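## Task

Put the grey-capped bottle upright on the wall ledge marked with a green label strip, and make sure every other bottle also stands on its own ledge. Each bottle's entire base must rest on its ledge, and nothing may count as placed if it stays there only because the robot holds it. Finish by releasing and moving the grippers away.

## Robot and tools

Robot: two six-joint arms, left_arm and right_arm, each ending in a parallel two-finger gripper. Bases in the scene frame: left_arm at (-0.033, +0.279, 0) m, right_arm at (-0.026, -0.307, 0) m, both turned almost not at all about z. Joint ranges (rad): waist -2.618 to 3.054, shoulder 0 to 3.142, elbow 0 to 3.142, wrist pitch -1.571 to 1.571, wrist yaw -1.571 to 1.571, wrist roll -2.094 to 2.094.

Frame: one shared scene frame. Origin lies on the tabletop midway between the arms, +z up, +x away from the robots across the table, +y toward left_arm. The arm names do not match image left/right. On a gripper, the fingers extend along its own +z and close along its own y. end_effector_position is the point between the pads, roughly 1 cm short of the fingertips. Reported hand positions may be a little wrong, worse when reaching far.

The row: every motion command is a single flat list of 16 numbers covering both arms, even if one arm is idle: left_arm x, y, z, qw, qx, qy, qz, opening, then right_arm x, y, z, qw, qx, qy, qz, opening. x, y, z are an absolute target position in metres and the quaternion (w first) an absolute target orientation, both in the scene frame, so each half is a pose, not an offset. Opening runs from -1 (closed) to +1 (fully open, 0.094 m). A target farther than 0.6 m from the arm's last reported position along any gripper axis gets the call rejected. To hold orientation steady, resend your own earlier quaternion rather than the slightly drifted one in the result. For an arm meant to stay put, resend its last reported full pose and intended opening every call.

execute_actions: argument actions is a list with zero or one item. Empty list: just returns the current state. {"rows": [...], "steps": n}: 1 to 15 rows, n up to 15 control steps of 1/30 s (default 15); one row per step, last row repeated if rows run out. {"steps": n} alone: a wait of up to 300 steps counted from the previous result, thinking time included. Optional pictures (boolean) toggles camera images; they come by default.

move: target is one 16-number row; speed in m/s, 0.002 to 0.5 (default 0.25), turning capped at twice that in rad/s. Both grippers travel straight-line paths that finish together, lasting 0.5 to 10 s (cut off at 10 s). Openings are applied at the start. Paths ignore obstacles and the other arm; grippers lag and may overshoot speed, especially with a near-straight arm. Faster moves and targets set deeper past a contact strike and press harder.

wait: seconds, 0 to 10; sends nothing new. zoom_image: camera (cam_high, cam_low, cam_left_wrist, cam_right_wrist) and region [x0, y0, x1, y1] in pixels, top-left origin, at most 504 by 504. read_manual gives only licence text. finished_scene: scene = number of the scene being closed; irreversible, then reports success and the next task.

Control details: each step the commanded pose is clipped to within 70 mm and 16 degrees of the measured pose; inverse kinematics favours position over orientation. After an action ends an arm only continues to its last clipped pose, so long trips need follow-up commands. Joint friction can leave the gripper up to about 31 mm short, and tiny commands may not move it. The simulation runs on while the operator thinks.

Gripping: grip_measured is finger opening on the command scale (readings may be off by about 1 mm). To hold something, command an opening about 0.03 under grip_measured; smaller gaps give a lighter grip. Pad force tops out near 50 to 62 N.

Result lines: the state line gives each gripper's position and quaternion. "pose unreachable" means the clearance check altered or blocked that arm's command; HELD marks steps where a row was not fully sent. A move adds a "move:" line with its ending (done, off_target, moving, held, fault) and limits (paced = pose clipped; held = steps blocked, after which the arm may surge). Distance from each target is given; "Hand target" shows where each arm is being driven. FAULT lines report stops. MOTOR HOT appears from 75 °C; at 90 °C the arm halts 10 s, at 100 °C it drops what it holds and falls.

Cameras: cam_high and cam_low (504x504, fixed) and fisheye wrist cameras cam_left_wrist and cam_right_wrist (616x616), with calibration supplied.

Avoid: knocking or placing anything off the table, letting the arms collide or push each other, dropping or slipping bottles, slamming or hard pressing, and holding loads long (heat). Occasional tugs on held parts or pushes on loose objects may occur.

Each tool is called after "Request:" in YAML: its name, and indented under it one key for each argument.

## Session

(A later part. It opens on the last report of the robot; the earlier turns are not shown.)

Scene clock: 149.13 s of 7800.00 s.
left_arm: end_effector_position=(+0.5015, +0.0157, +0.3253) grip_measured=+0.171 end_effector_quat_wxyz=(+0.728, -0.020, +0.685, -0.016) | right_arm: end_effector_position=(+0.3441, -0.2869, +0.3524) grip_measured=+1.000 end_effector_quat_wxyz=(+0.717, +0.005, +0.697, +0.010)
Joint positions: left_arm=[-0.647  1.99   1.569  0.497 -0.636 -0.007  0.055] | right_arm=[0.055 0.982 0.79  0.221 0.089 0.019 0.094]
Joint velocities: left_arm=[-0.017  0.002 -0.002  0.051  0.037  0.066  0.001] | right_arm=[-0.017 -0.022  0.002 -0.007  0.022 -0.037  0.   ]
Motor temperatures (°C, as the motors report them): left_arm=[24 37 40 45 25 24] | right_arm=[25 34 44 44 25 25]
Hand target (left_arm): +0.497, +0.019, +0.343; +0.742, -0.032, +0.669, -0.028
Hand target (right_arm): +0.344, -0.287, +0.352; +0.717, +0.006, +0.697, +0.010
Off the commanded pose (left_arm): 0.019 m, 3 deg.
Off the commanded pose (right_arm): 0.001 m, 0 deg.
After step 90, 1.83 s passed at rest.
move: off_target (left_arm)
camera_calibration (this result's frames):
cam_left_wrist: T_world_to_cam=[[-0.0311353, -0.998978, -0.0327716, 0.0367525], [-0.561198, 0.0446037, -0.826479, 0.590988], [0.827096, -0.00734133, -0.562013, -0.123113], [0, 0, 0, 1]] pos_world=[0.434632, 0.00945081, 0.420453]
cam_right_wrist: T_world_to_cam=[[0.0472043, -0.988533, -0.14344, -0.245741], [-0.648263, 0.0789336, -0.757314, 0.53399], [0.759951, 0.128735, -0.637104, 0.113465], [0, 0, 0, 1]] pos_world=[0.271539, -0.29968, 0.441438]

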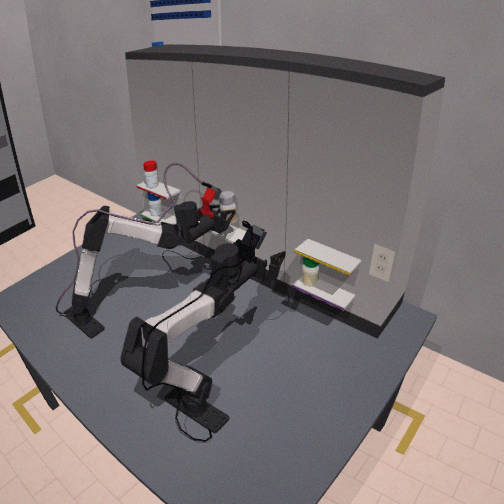

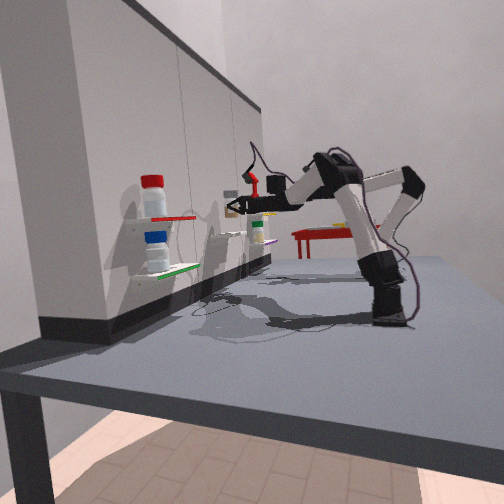

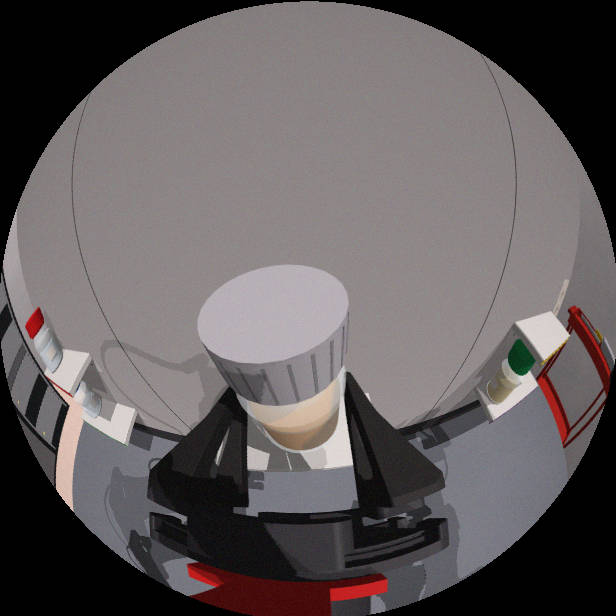

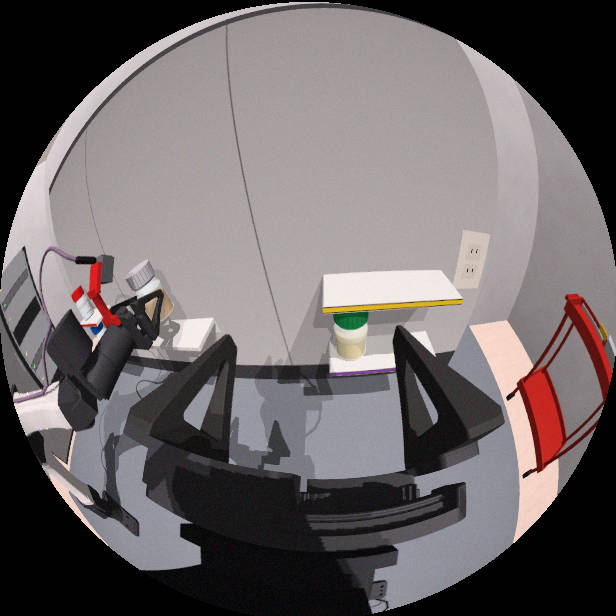

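Request:
move:
  target: [0.405,0.379,0.226,0.7284,0,0.6852,0,0.11, 0.3441,-0.2874,0.3522,0.717,0.006,0.697,0.010,1]
  speed: 0.25

Scene clock: 152.87 s of 7800.00 s.
left_arm: end_effector_position=(+0.4015, +0.3822, +0.2197) grip_measured=+0.171 end_effector_quat_wxyz=(+0.712, -0.003, +0.702, +0.005) | right_arm: end_effector_position=(+0.3441, -0.2869, +0.3525) grip_measured=+1.000 end_effector_quat_wxyz=(+0.717, +0.005, +0.697, +0.010)
Joint positions: left_arm=[ 0.35   1.547  0.612  0.95   0.356 -0.004  0.055] | right_arm=[0.055 0.982 0.79  0.221 0.089 0.019 0.094]
Joint velocities: left_arm=[-0.007  0.007 -0.012  0.007  0.007  0.066 -0.001] | right_arm=[-0.002  0.012 -0.012 -0.007 -0.066  0.007  0.   ]
Motor temperatures (°C, as the motors report them): left_arm=[24 37 40 46 25 24] | right_arm=[25 33 44 44 25 25]
Hand target (left_arm): +0.400, +0.380, +0.228; +0.728, +0.004, +0.685, +0.004
Hand target (right_arm): +0.344, -0.287, +0.352; +0.717, +0.006, +0.697, +0.010
Off the commanded pose (left_arm): 0.008 m, 3 deg.
Off the commanded pose (right_arm): 0.001 m, 0 deg.
move: off_target (left_arm)
camera_calibration (this result's frames):
cam_left_wrist: T_world_to_cam=[[-0.0279416, -0.996024, -0.0845929, 0.405273], [-0.599594, 0.0844117, -0.795841, 0.424701], [0.799817, 0.0284843, -0.599568, -0.0916066], [0, 0, 0, 1]] pos_world=[0.339241, 0.370421, 0.317353]
cam_right_wrist: T_world_to_cam=[[0.0472588, -0.988527, -0.143458, -0.245739], [-0.647976, 0.0789613, -0.757557, 0.534054], [0.760193, 0.128759, -0.63681, 0.113347], [0, 0, 0, 1]] pos_world=[0.271502, -0.299684, 0.441503]

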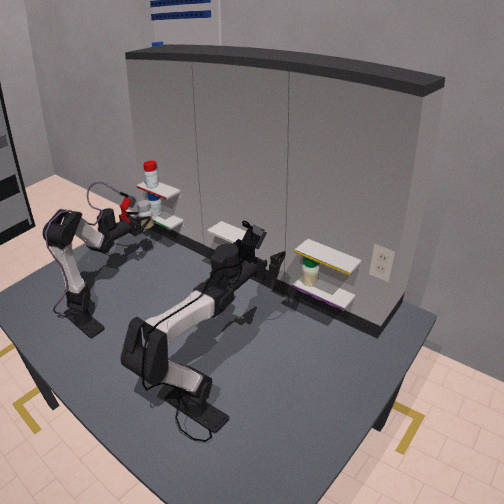

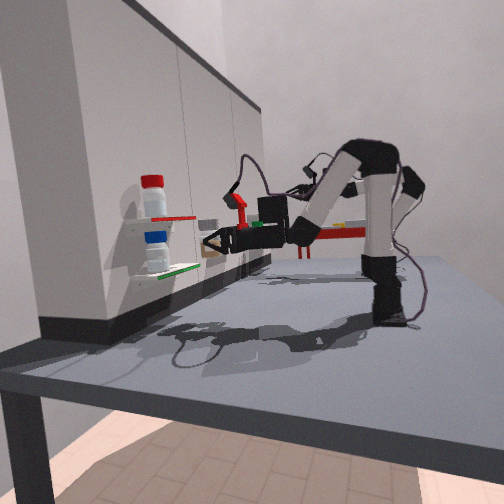

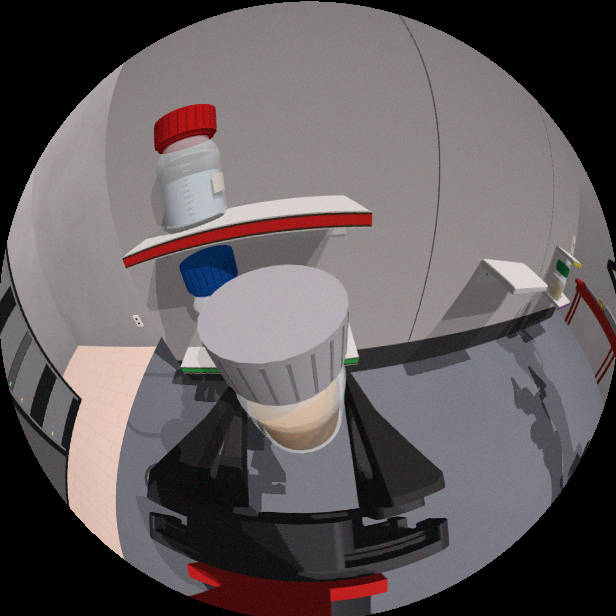

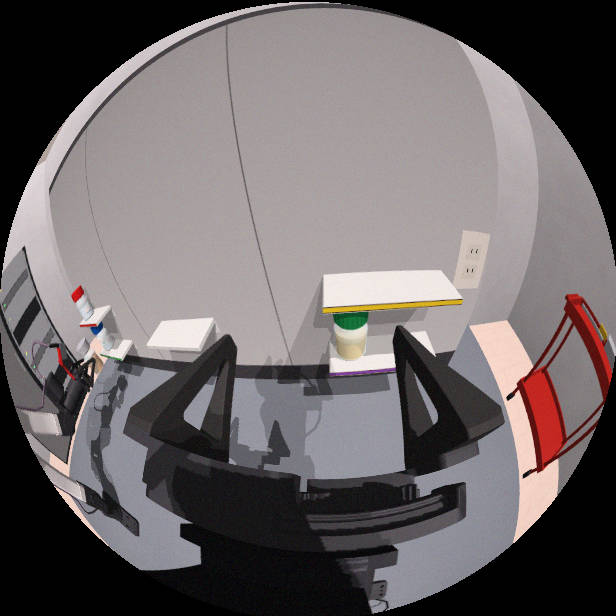

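Request:
zoom_image:
  camera: "cam_left_wrist"
  region: [110, 180, 400, 390]

Request:
zoom_image:
  camera: "cam_low"
  region: [120, 190, 260, 295]

Region (110, 180, 400, 390) of cam_left_wrist's 616x616 image, scaled by 1.738, with more detail than that image has; it fills the top 365 rows of this view, and the rest is white.

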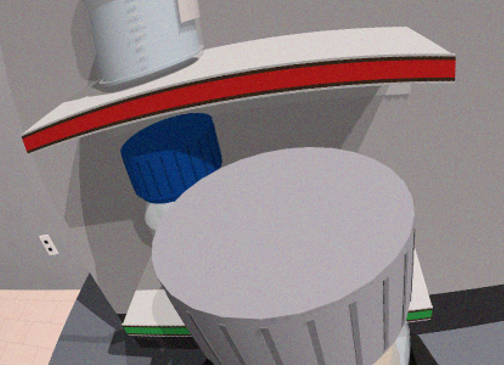

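Region (120, 190, 260, 295) of cam_low's 504x504 image, scaled by 3.600, with more detail than that image has; it fills the top 378 rows of this view, and the rest is white.

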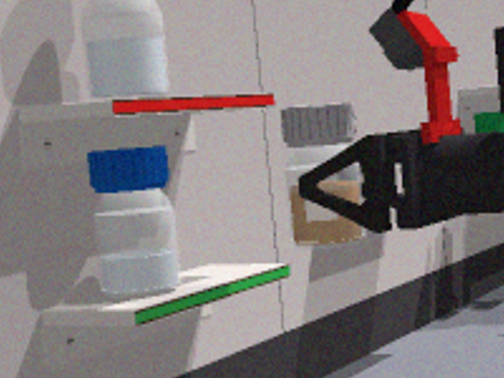

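Request:
execute_actions:
  actions:
    - {"rows": [[0.403,0.380,0.2275,0.7284,0,0.6852,0,0.11, 0.3441,-0.2874,0.3522,0.717,0.006,0.697,0.010,1],[0.406,0.3797,0.2273,0.7284,0,0.6852,0,0.11, 0.3441,-0.2874,0.3522,0.717,0.006,0.697,0.010,1],[0.4095,0.3794,0.2271,0.7284,0,0.6852,0,0.11, 0.3441,-0.2874,0.3522,0.717,0.006,0.697,0.010,1],[0.413,0.3791,0.2269,0.7284,0,0.6852,0,0.11, 0.3441,-0.2874,0.3522,0.717,0.006,0.697,0.010,1],[0.4165,0.3788,0.2267,0.7284,0,0.6852,0,0.11, 0.3441,-0.2874,0.3522,0.717,0.006,0.697,0.010,1],[0.420,0.3785,0.2265,0.7284,0,0.6852,0,0.11, 0.3441,-0.2874,0.3522,0.717,0.006,0.697,0.010,1],[0.4235,0.3782,0.2263,0.7284,0,0.6852,0,0.11, 0.3441,-0.2874,0.3522,0.717,0.006,0.697,0.010,1],[0.427,0.3779,0.2261,0.7284,0,0.6852,0,0.11, 0.3441,-0.2874,0.3522,0.717,0.006,0.697,0.010,1],[0.4305,0.3776,0.2259,0.7284,0,0.6852,0,0.11, 0.3441,-0.2874,0.3522,0.717,0.006,0.697,0.010,1],[0.434,0.3773,0.2257,0.7284,0,0.6852,0,0.11, 0.3441,-0.2874,0.3522,0.717,0.006,0.697,0.010,1],[0.4375,0.377,0.2255,0.7284,0,0.6852,0,0.11, 0.3441,-0.2874,0.3522,0.717,0.006,0.697,0.010,1],[0.441,0.3767,0.2253,0.7284,0,0.6852,0,0.11, 0.3441,-0.2874,0.3522,0.717,0.006,0.697,0.010,1],[0.4445,0.3764,0.2251,0.7284,0,0.6852,0,0.11, 0.3441,-0.2874,0.3522,0.717,0.006,0.697,0.010,1],[0.447,0.3761,0.225,0.7284,0,0.6852,0,0.11, 0.3441,-0.2874,0.3522,0.717,0.006,0.697,0.010,1],[0.449,0.3758,0.225,0.7284,0,0.6852,0,0.11, 0.3441,-0.2874,0.3522,0.717,0.006,0.697,0.010,1]], "steps": 15}
  pictures: false

Request:
execute_actions:
  actions:
    - {"rows": [[0.449,0.3758,0.225,0.7284,0,0.6852,0,0.11, 0.3441,-0.2874,0.3522,0.717,0.006,0.697,0.010,1]], "steps": 8}

Scene clock: 163.83 s of 7800.00 s.
left_arm: end_effector_position=(+0.4341, +0.3739, +0.1952) grip_measured=+0.171 end_effector_quat_wxyz=(+0.695, -0.004, +0.718, -0.012) | right_arm: end_effector_position=(+0.3441, -0.2869, +0.3525) grip_measured=+1.000 end_effector_quat_wxyz=(+0.717, +0.005, +0.697, +0.010)
Joint positions: left_arm=[ 0.3    1.694  0.703  0.957  0.329 -0.012  0.055] | right_arm=[0.055 0.982 0.79  0.221 0.089 0.019 0.094]
Joint velocities: left_arm=[-0.11   0.291  0.295 -0.022 -0.154  0.081 -0.   ] | right_arm=[-0.007 -0.007  0.017  0.022  0.022  0.022  0.   ]
Motor temperatures (°C, as the motors report them): left_arm=[24 37 39 49 25 24] | right_arm=[25 32 45 44 25 25]
Hand target (left_arm): +0.445, +0.375, +0.225; +0.728, -0.001, +0.685, -0.001
Hand target (right_arm): +0.344, -0.287, +0.352; +0.717, +0.006, +0.697, +0.010
Off the commanded pose (left_arm): 0.033 m, 6 deg.
Off the commanded pose (right_arm): 0.001 m, 0 deg.
Steps of this call (steps 1 to 120: nothing new was sent; then 6.47 s passed at rest; steps 121 to 135: all 15 steps of this action). Readings (end_effector_position):
121: left_arm (+0.4026, +0.3807, +0.2019) | right_arm (+0.3441, -0.2869, +0.3525)
122: left_arm (+0.4026, +0.3807, +0.2019) | right_arm (+0.3441, -0.2869, +0.3525)
124: left_arm (+0.4028, +0.3805, +0.2017) | right_arm (+0.3441, -0.2869, +0.3525)
128: left_arm (+0.4109, +0.3774, +0.1982) | right_arm (+0.3441, -0.2869, +0.3525)
135: the state above

Scene clock: 164.10 s of 7800.00 s.
left_arm: end_effector_position=(+0.4396, +0.3744, +0.1970) grip_measured=+0.171 end_effector_quat_wxyz=(+0.697, -0.005, +0.717, -0.009) | right_arm: end_effector_position=(+0.3441, -0.2869, +0.3525) grip_measured=+1.000 end_effector_quat_wxyz=(+0.717, +0.005, +0.697, +0.010)
Joint positions: left_arm=[ 0.293  1.71   0.724  0.957  0.316 -0.012  0.055] | right_arm=[0.055 0.982 0.79  0.221 0.089 0.019 0.094]
Joint velocities: left_arm=[ 0.032 -0.002 -0.017 -0.037  0.007  0.007  0.   ] | right_arm=[ 0.012 -0.012  0.017 -0.022  0.022  0.007  0.   ]
Motor temperatures (°C, as the motors report them): left_arm=[24 37 39 49 25 24] | right_arm=[25 32 45 44 25 25]
Hand target (left_arm): +0.447, +0.375, +0.225; +0.728, -0.000, +0.685, -0.001
Hand target (right_arm): +0.344, -0.287, +0.352; +0.717, +0.006, +0.697, +0.010
Off the commanded pose (left_arm): 0.030 m, 5 deg.
Off the commanded pose (right_arm): 0.001 m, 0 deg.
Steps of this call (steps 1 to 8: all 8 steps of this action). Readings (end_effector_position):
1: left_arm (+0.4365, +0.3736, +0.1954) | right_arm (+0.3441, -0.2869, +0.3525)
2: left_arm (+0.4380, +0.3735, +0.1957) | right_arm (+0.3441, -0.2869, +0.3525)
4: left_arm (+0.4393, +0.3736, +0.1962) | right_arm (+0.3441, -0.2869, +0.3525)
8: the state above
camera_calibration (this result's frames):
cam_left_wrist: T_world_to_cam=[[-0.0484063, -0.996986, -0.0606197, 0.401365], [-0.630951, 0.0775703, -0.771935, 0.441834], [0.774311, 0.000881568, -0.632805, -0.107358], [0, 0, 0, 1]] pos_world=[0.381333, 0.365976, 0.297461]
cam_right_wrist: T_world_to_cam=[[0.0472588, -0.988527, -0.143458, -0.245739], [-0.647976, 0.0789613, -0.757557, 0.534054], [0.760193, 0.128759, -0.63681, 0.113347], [0, 0, 0, 1]] pos_world=[0.271502, -0.299684, 0.441503]

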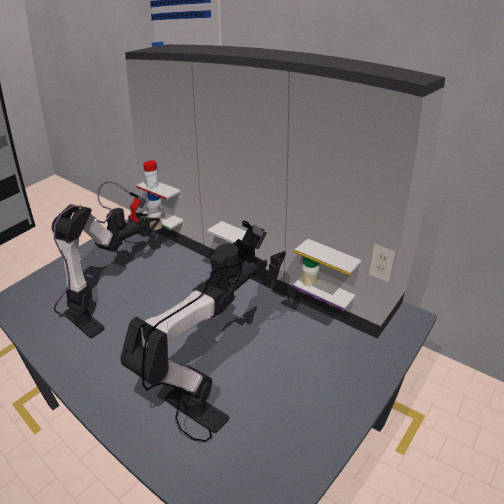

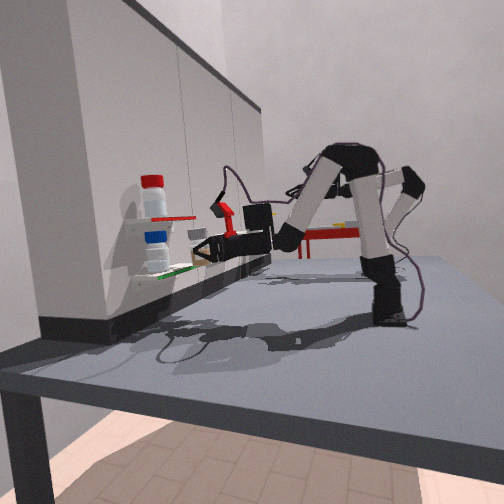

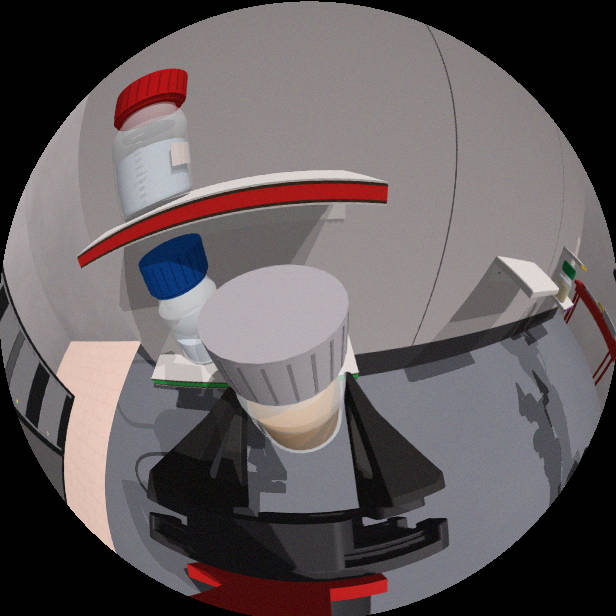

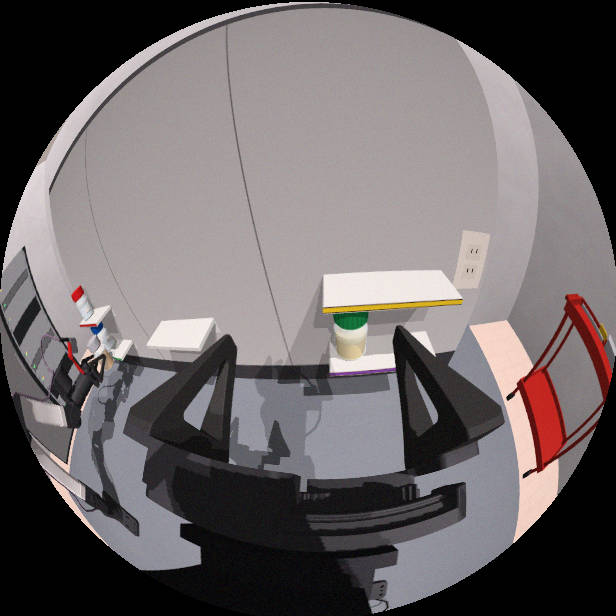

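Request:
zoom_image:
  camera: "cam_low"
  region: [130, 200, 250, 290]

Region (130, 200, 250, 290) of cam_low's 504x504 image, scaled by 4.200, with more detail than that image has; it fills the top 378 rows of this view, and the rest is white.

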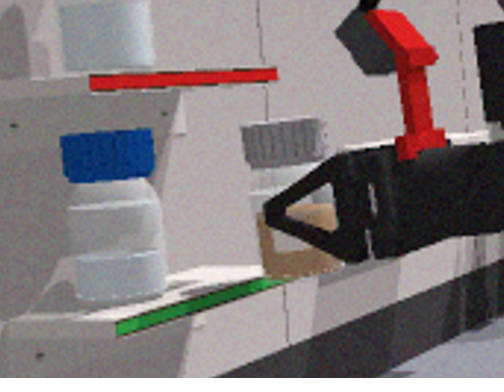

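Request:
execute_actions:
  actions:
    - {"rows": [[0.449,0.3758,0.2264,0.7304,0,0.6831,0,0.11, 0.3441,-0.2874,0.3522,0.717,0.006,0.697,0.010,1],[0.4489,0.3758,0.2278,0.7324,0,0.6809,0,0.11, 0.3441,-0.2874,0.3522,0.717,0.006,0.697,0.010,1],[0.4488,0.3758,0.2292,0.7343,0,0.6788,0,0.11, 0.3441,-0.2874,0.3522,0.717,0.006,0.697,0.010,1],[0.4487,0.3758,0.2306,0.7363,0,0.6767,0,0.11, 0.3441,-0.2874,0.3522,0.717,0.006,0.697,0.010,1],[0.4486,0.3758,0.232,0.7383,0,0.6745,0,0.11, 0.3441,-0.2874,0.3522,0.717,0.006,0.697,0.010,1],[0.4485,0.3758,0.2333,0.7402,0,0.6724,0,0.11, 0.3441,-0.2874,0.3522,0.717,0.006,0.697,0.010,1]], "steps": 14}
  pictures: false

Scene clock: 182.23 s of 7800.00 s.
left_arm: end_effector_position=(+0.4397, +0.3750, +0.2035) grip_measured=+0.171 end_effector_quat_wxyz=(+0.707, -0.006, +0.708, -0.009) | right_arm: end_effector_position=(+0.3441, -0.2869, +0.3525) grip_measured=+1.000 end_effector_quat_wxyz=(+0.717, +0.005, +0.697, +0.010)
Joint positions: left_arm=[ 0.293  1.71   0.724  0.984  0.313 -0.021  0.055] | right_arm=[0.055 0.982 0.79  0.221 0.089 0.019 0.094]
Joint velocities: left_arm=[ 0.002 -0.002  0.012 -0.022 -0.051 -0.066  0.001] | right_arm=[-0.012 -0.012  0.007  0.022 -0.095 -0.037  0.   ]
Motor temperatures (°C, as the motors report them): left_arm=[24 35 41 52 25 24] | right_arm=[25 31 45 45 25 25]
Hand target (left_arm): +0.446, +0.375, +0.233; +0.740, -0.000, +0.673, -0.001
Hand target (right_arm): +0.344, -0.287, +0.352; +0.717, +0.006, +0.697, +0.010
Off the commanded pose (left_arm): 0.031 m, 6 deg.
Off the commanded pose (right_arm): 0.001 m, 0 deg.
Steps of this call (steps 1 to 90: nothing new was sent; then 14.67 s passed at rest; steps 91 to 104: all 14 steps of this action). Readings (end_effector_position):
91: left_arm (+0.4396, +0.3749, +0.1970) | right_arm (+0.3441, -0.2869, +0.3525)
92: left_arm (+0.4396, +0.3749, +0.1972) | right_arm (+0.3441, -0.2869, +0.3525)
94: left_arm (+0.4396, +0.3749, +0.1979) | right_arm (+0.3441, -0.2869, +0.3525)
98: left_arm (+0.4397, +0.3749, +0.2011) | right_arm (+0.3441, -0.2869, +0.3525)
104: the state above

Request:
execute_actions:
  actions:
    - {"rows": [[0.450,0.3757,0.229,0.7300,0.0065,0.6834,0.0065,0.11, 0.3441,-0.2874,0.3522,0.717,0.006,0.697,0.010,1],[0.452,0.3757,0.229,0.7287,0.0065,0.6848,0.0065,0.11, 0.3441,-0.2874,0.3522,0.717,0.006,0.697,0.010,1],[0.4545,0.3756,0.229,0.7287,0.0065,0.6848,0.0065,0.11, 0.3441,-0.2874,0.3522,0.717,0.006,0.697,0.010,1],[0.4575,0.3756,0.229,0.7287,0.0064,0.6848,0.0064,0.11, 0.3441,-0.2874,0.3522,0.717,0.006,0.697,0.010,1],[0.4605,0.3755,0.229,0.7287,0.0064,0.6848,0.0064,0.11, 0.3441,-0.2874,0.3522,0.717,0.006,0.697,0.010,1],[0.4635,0.3755,0.229,0.7287,0.0063,0.6848,0.0063,0.11, 0.3441,-0.2874,0.3522,0.717,0.006,0.697,0.010,1],[0.4665,0.3754,0.229,0.7287,0.0063,0.6848,0.0063,0.11, 0.3441,-0.2874,0.3522,0.717,0.006,0.697,0.010,1],[0.4695,0.3754,0.229,0.7287,0.0062,0.6848,0.0062,0.11, 0.3441,-0.2874,0.3522,0.717,0.006,0.697,0.010,1],[0.4725,0.3753,0.229,0.7287,0.0062,0.6848,0.0062,0.11, 0.3441,-0.2874,0.3522,0.717,0.006,0.697,0.010,1],[0.4745,0.3753,0.229,0.7287,0.0061,0.6848,0.0061,0.11, 0.3441,-0.2874,0.3522,0.717,0.006,0.697,0.010,1],[0.476,0.3752,0.229,0.7287,0.0061,0.6848,0.0061,0.11, 0.3441,-0.2874,0.3522,0.717,0.006,0.697,0.010,1]], "steps": 15}

Scene clock: 186.53 s of 7800.00 s.
left_arm: end_effector_position=(+0.4678, +0.3745, +0.2069) grip_measured=+0.171 end_effector_quat_wxyz=(+0.707, -0.002, +0.707, -0.007) | right_arm: end_effector_position=(+0.3441, -0.2869, +0.3525) grip_measured=+1.000 end_effector_quat_wxyz=(+0.717, +0.005, +0.697, +0.010)
Joint positions: left_arm=[ 0.269  1.791  0.841  0.95   0.293 -0.013  0.055] | right_arm=[0.055 0.982 0.79  0.221 0.089 0.019 0.094]
Joint velocities: left_arm=[-0.007  0.017 -0.017 -0.022 -0.022 -0.022 -0.001] | right_arm=[-0.007 -0.017  0.007  0.007  0.022 -0.051  0.   ]
Motor temperatures (°C, as the motors report them): left_arm=[24 35 41 53 25 24] | right_arm=[25 31 45 45 25 25]
Hand target (left_arm): +0.474, +0.375, +0.229; +0.729, +0.005, +0.685, +0.005
Hand target (right_arm): +0.344, -0.287, +0.352; +0.717, +0.006, +0.697, +0.010
Off the commanded pose (left_arm): 0.024 m, 4 deg.
Off the commanded pose (right_arm): 0.001 m, 0 deg.
Steps of this call (steps 1 to 90: nothing new was sent; then 0.80 s passed at rest; steps 91 to 105: all 15 steps of this action). Readings (end_effector_position):
91: left_arm (+0.4397, +0.3750, +0.2037) | right_arm (+0.3441, -0.2869, +0.3525)
92: left_arm (+0.4401, +0.3752, +0.2039) | right_arm (+0.3441, -0.2869, +0.3525)
94: left_arm (+0.4432, +0.3754, +0.2047) | right_arm (+0.3441, -0.2869, +0.3525)
98: left_arm (+0.4548, +0.3748, +0.2093) | right_arm (+0.3441, -0.2869, +0.3525)
105: the state above
camera_calibration (this result's frames):
cam_left_wrist: T_world_to_cam=[[-0.0477338, -0.996433, -0.0695828, 0.404687], [-0.609314, 0.0842473, -0.788441, 0.458004], [0.791491, 0.00476252, -0.611162, -0.13692], [0, 0, 0, 1]] pos_world=[0.406756, 0.365311, 0.305588]
cam_right_wrist: T_world_to_cam=[[0.0472588, -0.988527, -0.143458, -0.245739], [-0.647976, 0.0789613, -0.757557, 0.534054], [0.760193, 0.128759, -0.63681, 0.113347], [0, 0, 0, 1]] pos_world=[0.271502, -0.299684, 0.441503]

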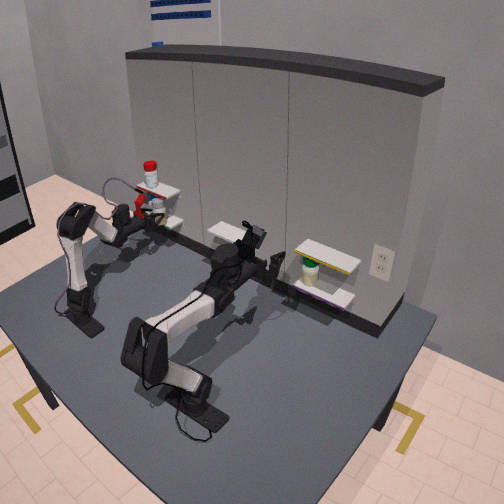

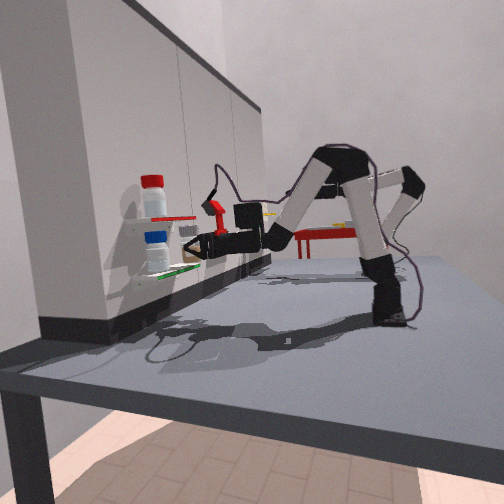

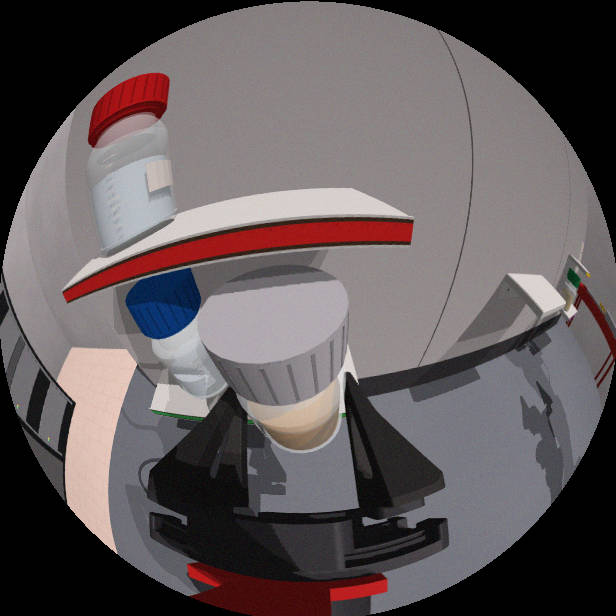

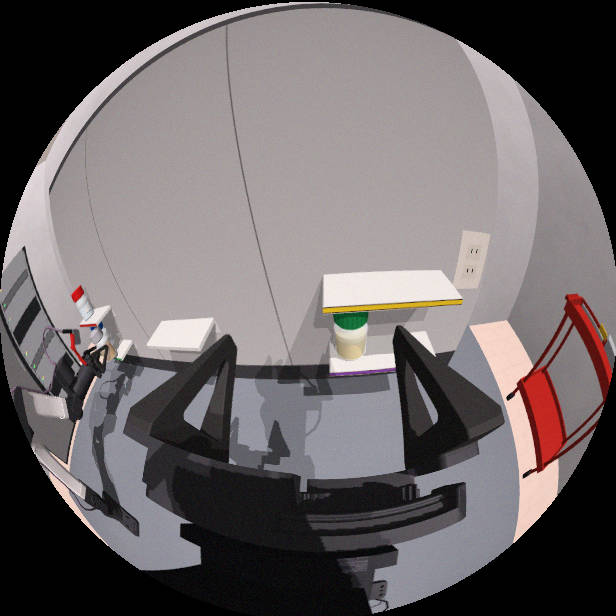

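Request:
execute_actions:
  actions:
    - {"rows": [[0.478,0.3752,0.229,0.7287,0.006,0.6848,0.006,0.11, 0.3441,-0.2874,0.3522,0.717,0.006,0.697,0.010,1],[0.4805,0.3752,0.229,0.7287,0.006,0.6848,0.006,0.11, 0.3441,-0.2874,0.3522,0.717,0.006,0.697,0.010,1],[0.4835,0.3752,0.2287,0.7287,0.006,0.6848,0.006,0.11, 0.3441,-0.2874,0.3522,0.717,0.006,0.697,0.010,1],[0.4865,0.3752,0.2284,0.7287,0.0059,0.6848,0.0059,0.11, 0.3441,-0.2874,0.3522,0.717,0.006,0.697,0.010,1],[0.4895,0.3752,0.2281,0.7287,0.0059,0.6848,0.0059,0.11, 0.3441,-0.2874,0.3522,0.717,0.006,0.697,0.010,1],[0.4925,0.3752,0.2278,0.7287,0.0058,0.6848,0.0058,0.11, 0.3441,-0.2874,0.3522,0.717,0.006,0.697,0.010,1],[0.4955,0.3752,0.2275,0.7287,0.0058,0.6848,0.0058,0.11, 0.3441,-0.2874,0.3522,0.717,0.006,0.697,0.010,1],[0.4985,0.3752,0.2272,0.7287,0.0057,0.6848,0.0057,0.11, 0.3441,-0.2874,0.3522,0.717,0.006,0.697,0.010,1],[0.5015,0.3752,0.2269,0.7287,0.0057,0.6848,0.0057,0.11, 0.3441,-0.2874,0.3522,0.717,0.006,0.697,0.010,1],[0.5045,0.3752,0.2266,0.7287,0.0056,0.6848,0.0056,0.11, 0.3441,-0.2874,0.3522,0.717,0.006,0.697,0.010,1],[0.5075,0.3752,0.2263,0.7287,0.0056,0.6848,0.0056,0.11, 0.3441,-0.2874,0.3522,0.717,0.006,0.697,0.010,1],[0.5105,0.3752,0.226,0.7287,0.0055,0.6848,0.0055,0.11, 0.3441,-0.2874,0.3522,0.717,0.006,0.697,0.010,1],[0.513,0.3752,0.2257,0.7287,0.0055,0.6848,0.0055,0.11, 0.3441,-0.2874,0.3522,0.717,0.006,0.697,0.010,1],[0.515,0.3752,0.2254,0.7287,0.0055,0.6848,0.0055,0.11, 0.3441,-0.2874,0.3522,0.717,0.006,0.697,0.010,1],[0.516,0.3752,0.225,0.7287,0.0055,0.6848,0.0055,0.11, 0.3441,-0.2874,0.3522,0.717,0.006,0.697,0.010,1]], "steps": 15}
  pictures: false

Request:
execute_actions:
  actions:
    - {"rows": [[0.516,0.3752,0.225,0.7287,0.0055,0.6848,0.0055,0.11, 0.3441,-0.2874,0.3522,0.717,0.006,0.697,0.010,1]], "steps": 6}

Scene clock: 192.27 s of 7800.00 s.
left_arm: end_effector_position=(+0.5042, +0.3752, +0.2032) grip_measured=+0.171 end_effector_quat_wxyz=(+0.707, -0.002, +0.707, -0.007) | right_arm: end_effector_position=(+0.3441, -0.2869, +0.3525) grip_measured=+1.000 end_effector_quat_wxyz=(+0.717, +0.005, +0.697, +0.010)
Joint positions: left_arm=[ 0.243  1.912  0.989  0.923  0.267 -0.012  0.055] | right_arm=[0.055 0.982 0.79  0.221 0.089 0.019 0.094]
Joint velocities: left_arm=[-0.032  0.208  0.247 -0.051  0.007 -0.066 -0.   ] | right_arm=[-0.017  0.002 -0.007  0.037 -0.081  0.022  0.   ]
Motor temperatures (°C, as the motors report them): left_arm=[24 35 42 53 25 24] | right_arm=[25 30 45 45 25 25]
Hand target (left_arm): +0.513, +0.375, +0.225; +0.729, +0.005, +0.685, +0.005
Hand target (right_arm): +0.344, -0.287, +0.352; +0.717, +0.006, +0.697, +0.010
Off the commanded pose (left_arm): 0.025 m, 4 deg.
Off the commanded pose (right_arm): 0.001 m, 0 deg.
Steps of this call (steps 1 to 90: nothing new was sent; then 2.23 s passed at rest; steps 91 to 105: all 15 steps of this action). Readings (end_effector_position):
91: left_arm (+0.4679, +0.3751, +0.2051) | right_arm (+0.3441, -0.2869, +0.3525)
92: left_arm (+0.4684, +0.3752, +0.2052) | right_arm (+0.3441, -0.2869, +0.3525)
94: left_arm (+0.4721, +0.3755, +0.2059) | right_arm (+0.3441, -0.2869, +0.3525)
98: left_arm (+0.4840, +0.3753, +0.2068) | right_arm (+0.3441, -0.2869, +0.3525)
105: the state above

Scene clock: 192.47 s of 7800.00 s.
left_arm: end_effector_position=(+0.5076, +0.3751, +0.2001) grip_measured=+0.171 end_effector_quat_wxyz=(+0.704, -0.003, +0.710, -0.007) | right_arm: end_effector_position=(+0.3441, -0.2869, +0.3525) grip_measured=+1.000 end_effector_quat_wxyz=(+0.717, +0.005, +0.697, +0.010)
Joint positions: left_arm=[ 0.24   1.925  1.003  0.913  0.262 -0.012  0.055] | right_arm=[0.055 0.982 0.79  0.221 0.089 0.019 0.094]
Joint velocities: left_arm=[ 0.022  0.017  0.002  0.037 -0.022  0.007 -0.   ] | right_arm=[-0.002  0.027 -0.022 -0.007 -0.051 -0.007  0.   ]
Motor temperatures (°C, as the motors report them): left_arm=[24 35 42 53 25 24] | right_arm=[25 30 45 45 25 25]
Hand target (left_arm): +0.514, +0.375, +0.225; +0.729, +0.005, +0.685, +0.005
Hand target (right_arm): +0.344, -0.287, +0.352; +0.717, +0.006, +0.697, +0.010
Off the commanded pose (left_arm): 0.026 m, 4 deg.
Off the commanded pose (right_arm): 0.001 m, 0 deg.
Steps of this call (steps 1 to 6: all 6 steps of this action). Readings (end_effector_position):
1: left_arm (+0.5059, +0.3751, +0.2024) | right_arm (+0.3441, -0.2869, +0.3525)
2: left_arm (+0.5069, +0.3752, +0.2016) | right_arm (+0.3441, -0.2869, +0.3525)
4: left_arm (+0.5076, +0.3750, +0.2006) | right_arm (+0.3441, -0.2869, +0.3525)
6: the state above
camera_calibration (this result's frames):
cam_left_wrist: T_world_to_cam=[[-0.046446, -0.996605, -0.0679855, 0.405839], [-0.616424, 0.0821499, -0.783118, 0.48017], [0.786044, 0.0055352, -0.618146, -0.168754], [0, 0, 0, 1]] pos_world=[0.447486, 0.365949, 0.299306]
cam_right_wrist: T_world_to_cam=[[0.0472588, -0.988527, -0.143458, -0.245739], [-0.647976, 0.0789613, -0.757557, 0.534054], [0.760193, 0.128759, -0.63681, 0.113347], [0, 0, 0, 1]] pos_world=[0.271502, -0.299684, 0.441503]

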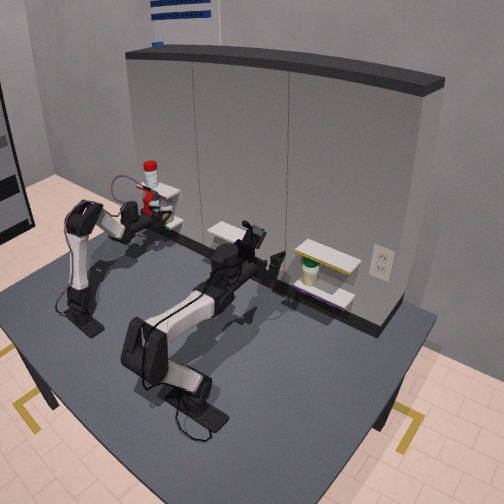

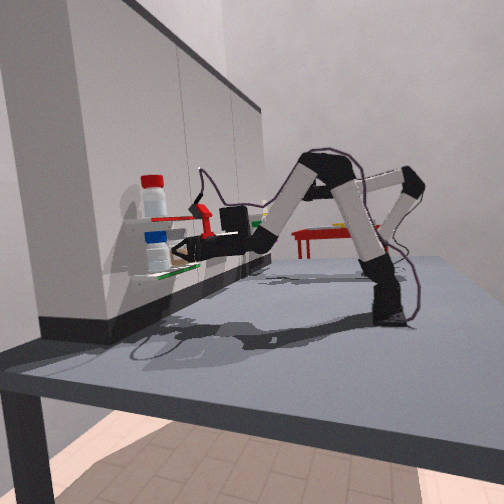

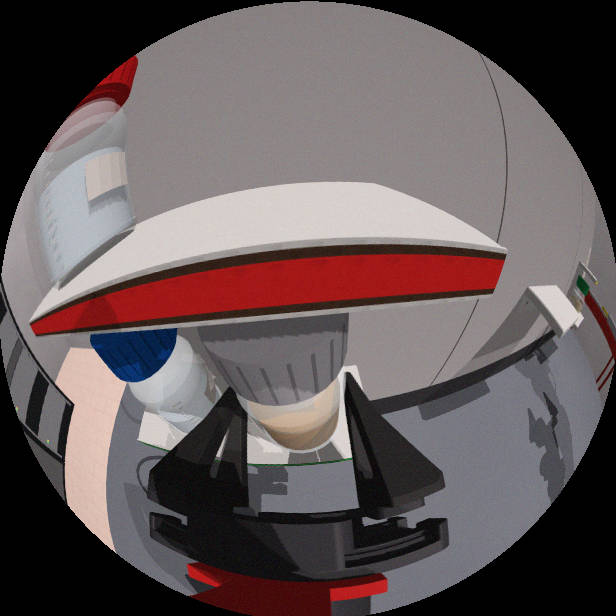

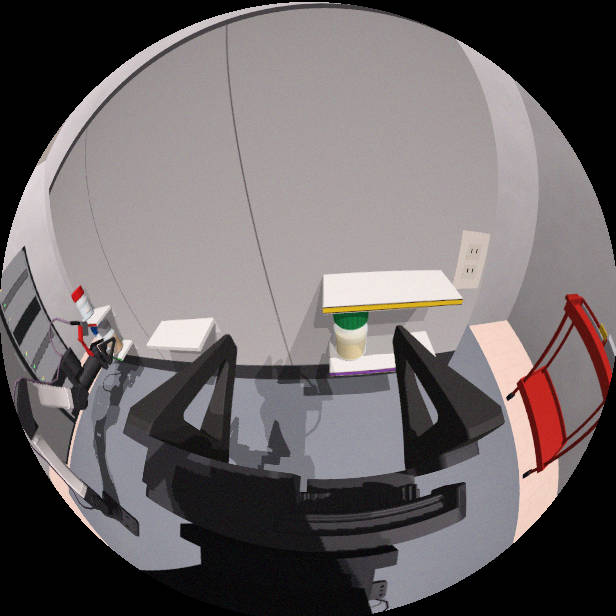

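Request:
zoom_image:
  camera: "cam_low"
  region: [140, 190, 240, 285]

Request:
zoom_image:
  camera: "cam_left_wrist"
  region: [130, 350, 400, 490]

Region (140, 190, 240, 285) of cam_low's 504x504 image, scaled by 5.040, with more detail than that image has; it fills the top 479 rows of this view, and the rest is white.

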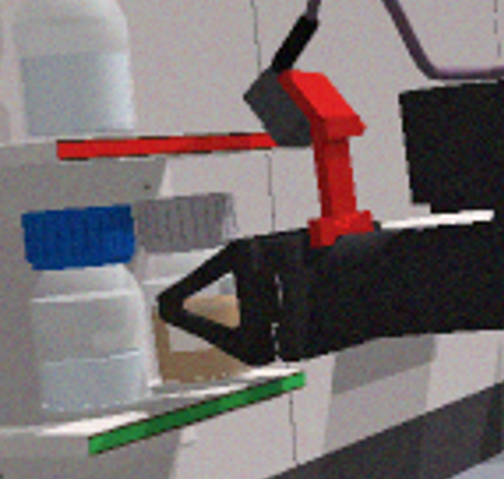

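Region (130, 350, 400, 490) of cam_left_wrist's 616x616 image, scaled by 1.867, with more detail than that image has; it fills the top 261 rows of this view, and the rest is white.

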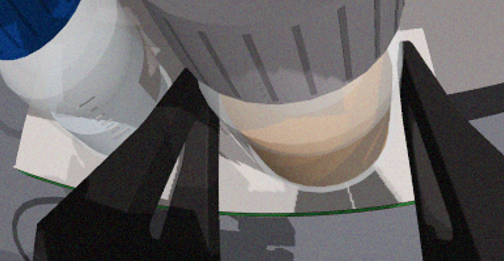

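Request:
execute_actions:
  actions:
    - {"rows": [[0.517,0.3752,0.2266,0.7311,0.006,0.6821,0.006,0.11, 0.3441,-0.2874,0.3522,0.717,0.006,0.697,0.010,1],[0.5182,0.3752,0.2278,0.7336,0.007,0.6794,0.007,0.11, 0.3441,-0.2874,0.3522,0.717,0.006,0.697,0.010,1],[0.5196,0.3752,0.2273,0.7336,0.007,0.6794,0.007,0.11, 0.3441,-0.2874,0.3522,0.717,0.006,0.697,0.010,1],[0.521,0.3752,0.2267,0.7336,0.007,0.6794,0.007,0.11, 0.3441,-0.2874,0.3522,0.717,0.006,0.697,0.010,1],[0.5224,0.3752,0.2262,0.7336,0.007,0.6794,0.007,0.11, 0.3441,-0.2874,0.3522,0.717,0.006,0.697,0.010,1],[0.5238,0.3752,0.2257,0.7336,0.007,0.6794,0.007,0.11, 0.3441,-0.2874,0.3522,0.717,0.006,0.697,0.010,1],[0.525,0.3752,0.2252,0.7336,0.007,0.6794,0.007,0.11, 0.3441,-0.2874,0.3522,0.717,0.006,0.697,0.010,1],[0.526,0.3752,0.2248,0.7336,0.007,0.6794,0.007,0.11, 0.3441,-0.2874,0.3522,0.717,0.006,0.697,0.010,1],[0.5268,0.3752,0.2245,0.7336,0.007,0.6794,0.007,0.11, 0.3441,-0.2874,0.3522,0.717,0.006,0.697,0.010,1]], "steps": 15}

Scene clock: 201.13 s of 7800.00 s.
left_arm: end_effector_position=(+0.5185, +0.3760, +0.1999) grip_measured=+0.171 end_effector_quat_wxyz=(+0.707, -0.003, +0.707, -0.005) | right_arm: end_effector_position=(+0.3441, -0.2869, +0.3525) grip_measured=+1.000 end_effector_quat_wxyz=(+0.717, +0.005, +0.697, +0.010)
Joint positions: left_arm=[ 0.234  1.963  1.049  0.913  0.254 -0.011  0.055] | right_arm=[0.055 0.982 0.79  0.221 0.089 0.019 0.094]
Joint velocities: left_arm=[-0.012 -0.012 -0.002  0.007  0.022 -0.11   0.   ] | right_arm=[ 0.017  0.012  0.007 -0.037 -0.037 -0.007  0.   ]
Motor temperatures (°C, as the motors report them): left_arm=[24 36 43 53 25 24] | right_arm=[25 30 46 45 25 25]
Hand target (left_arm): +0.525, +0.375, +0.224; +0.734, +0.006, +0.680, +0.006
Hand target (right_arm): +0.344, -0.287, +0.352; +0.717, +0.006, +0.697, +0.010
Off the commanded pose (left_arm): 0.026 m, 5 deg.
Off the commanded pose (right_arm): 0.001 m, 0 deg.
Steps of this call (steps 1 to 90: nothing new was sent; then 5.17 s passed at rest; steps 91 to 105: all 15 steps of this action). Readings (end_effector_position):
91: left_arm (+0.5076, +0.3755, +0.2001) | right_arm (+0.3441, -0.2869, +0.3525)
92: left_arm (+0.5076, +0.3755, +0.2001) | right_arm (+0.3441, -0.2869, +0.3525)
94: left_arm (+0.5089, +0.3759, +0.2001) | right_arm (+0.3441, -0.2869, +0.3525)
98: left_arm (+0.5149, +0.3764, +0.1998) | right_arm (+0.3441, -0.2869, +0.3525)
105: the state above
camera_calibration (this result's frames):
cam_left_wrist: T_world_to_cam=[[-0.0440097, -0.996468, -0.071514, 0.406579], [-0.610494, 0.0834875, -0.787609, 0.483984], [0.790797, 0.00899645, -0.612012, -0.182403], [0, 0, 0, 1]] pos_world=[0.457606, 0.366378, 0.298633]
cam_right_wrist: T_world_to_cam=[[0.0472588, -0.988527, -0.143458, -0.245739], [-0.647976, 0.0789613, -0.757557, 0.534054], [0.760193, 0.128759, -0.63681, 0.113347], [0, 0, 0, 1]] pos_world=[0.271502, -0.299684, 0.441503]

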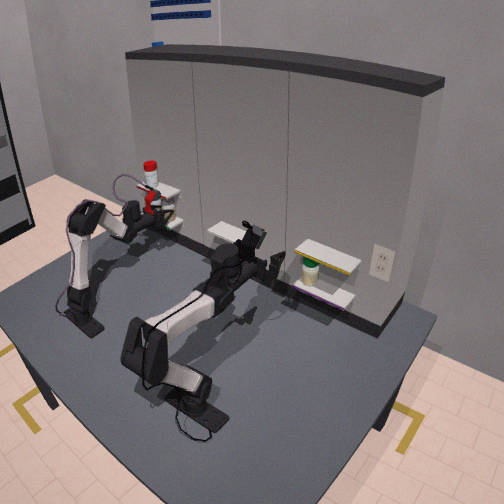

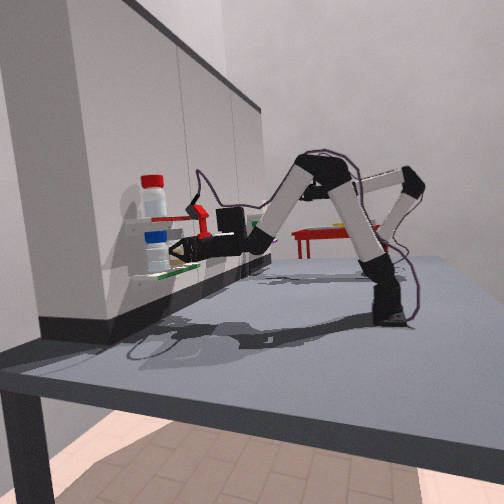

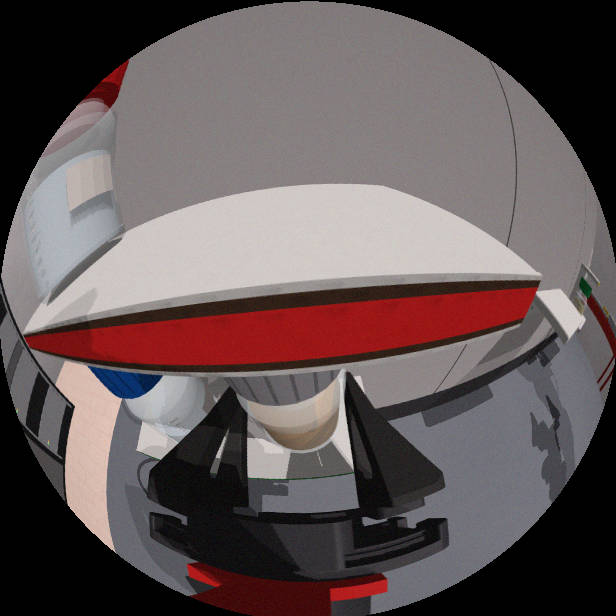

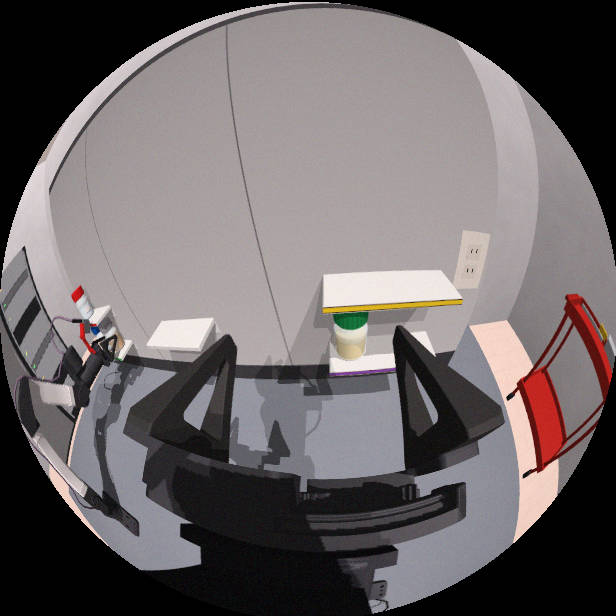

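Request:
execute_actions:
  actions:
    - {"rows": [[0.527,0.3752,0.2235,0.7330,0.0068,0.6800,0.0068,0.11, 0.3441,-0.2874,0.3522,0.717,0.006,0.697,0.010,1],[0.5272,0.3753,0.2225,0.7324,0.0067,0.6807,0.0067,0.11, 0.3441,-0.2874,0.3522,0.717,0.006,0.697,0.010,1],[0.5274,0.3753,0.2215,0.7318,0.0065,0.6813,0.0065,0.11, 0.3441,-0.2874,0.3522,0.717,0.006,0.697,0.010,1],[0.5276,0.3754,0.2205,0.7312,0.0063,0.6820,0.0064,0.11, 0.3441,-0.2874,0.3522,0.717,0.006,0.697,0.010,1],[0.5278,0.3754,0.2195,0.7306,0.0062,0.6826,0.0062,0.11, 0.3441,-0.2874,0.3522,0.717,0.006,0.697,0.010,1],[0.528,0.3755,0.2185,0.7301,0.006,0.6832,0.0061,0.11, 0.3441,-0.2874,0.3522,0.717,0.006,0.697,0.010,1],[0.5282,0.3755,0.2175,0.7295,0.0058,0.6839,0.0059,0.11, 0.3441,-0.2874,0.3522,0.717,0.006,0.697,0.010,1],[0.5284,0.3756,0.2165,0.7289,0.0056,0.6845,0.0058,0.11, 0.3441,-0.2874,0.3522,0.717,0.006,0.697,0.010,1],[0.5286,0.3756,0.2155,0.7283,0.0055,0.6852,0.0056,0.11, 0.3441,-0.2874,0.3522,0.717,0.006,0.697,0.010,1],[0.5288,0.3757,0.2145,0.7277,0.0053,0.6858,0.0055,0.11, 0.3441,-0.2874,0.3522,0.717,0.006,0.697,0.010,1]], "steps": 15}
  pictures: false

Scene clock: 206.70 s of 7800.00 s.
left_arm: end_effector_position=(+0.5194, +0.3763, +0.1989) grip_measured=+0.171 end_effector_quat_wxyz=(+0.710, -0.001, +0.704, -0.003) | right_arm: end_effector_position=(+0.3441, -0.2869, +0.3525) grip_measured=+1.000 end_effector_quat_wxyz=(+0.717, +0.005, +0.697, +0.010)
Joint positions: left_arm=[ 0.234  1.974  1.049  0.934  0.254 -0.008  0.055] | right_arm=[0.055 0.982 0.79  0.221 0.089 0.019 0.094]
Joint velocities: left_arm=[-0.007 -0.007 -0.017  0.022 -0.007  0.081 -0.   ] | right_arm=[ 0.027 -0.007 -0.002  0.022 -0.051  0.007  0.   ]
Motor temperatures (°C, as the motors report them): left_arm=[24 37 43 53 25 24] | right_arm=[25 30 46 45 25 25]
Hand target (left_arm): +0.527, +0.376, +0.214; +0.728, +0.005, +0.686, +0.005
Hand target (right_arm): +0.344, -0.287, +0.352; +0.717, +0.006, +0.697, +0.010
Off the commanded pose (left_arm): 0.018 m, 3 deg.
Off the commanded pose (right_arm): 0.001 m, 0 deg.
Steps of this call (steps 1 to 90: nothing new was sent; then 2.07 s passed at rest; steps 91 to 105: all 15 steps of this action). Readings (end_effector_position):
91: left_arm (+0.5185, +0.3760, +0.1999) | right_arm (+0.3441, -0.2869, +0.3525)
92: left_arm (+0.5185, +0.3760, +0.1999) | right_arm (+0.3441, -0.2869, +0.3525)
94: left_arm (+0.5185, +0.3760, +0.1999) | right_arm (+0.3441, -0.2869, +0.3525)
98: left_arm (+0.5190, +0.3761, +0.1990) | right_arm (+0.3441, -0.2869, +0.3525)
105: the state above


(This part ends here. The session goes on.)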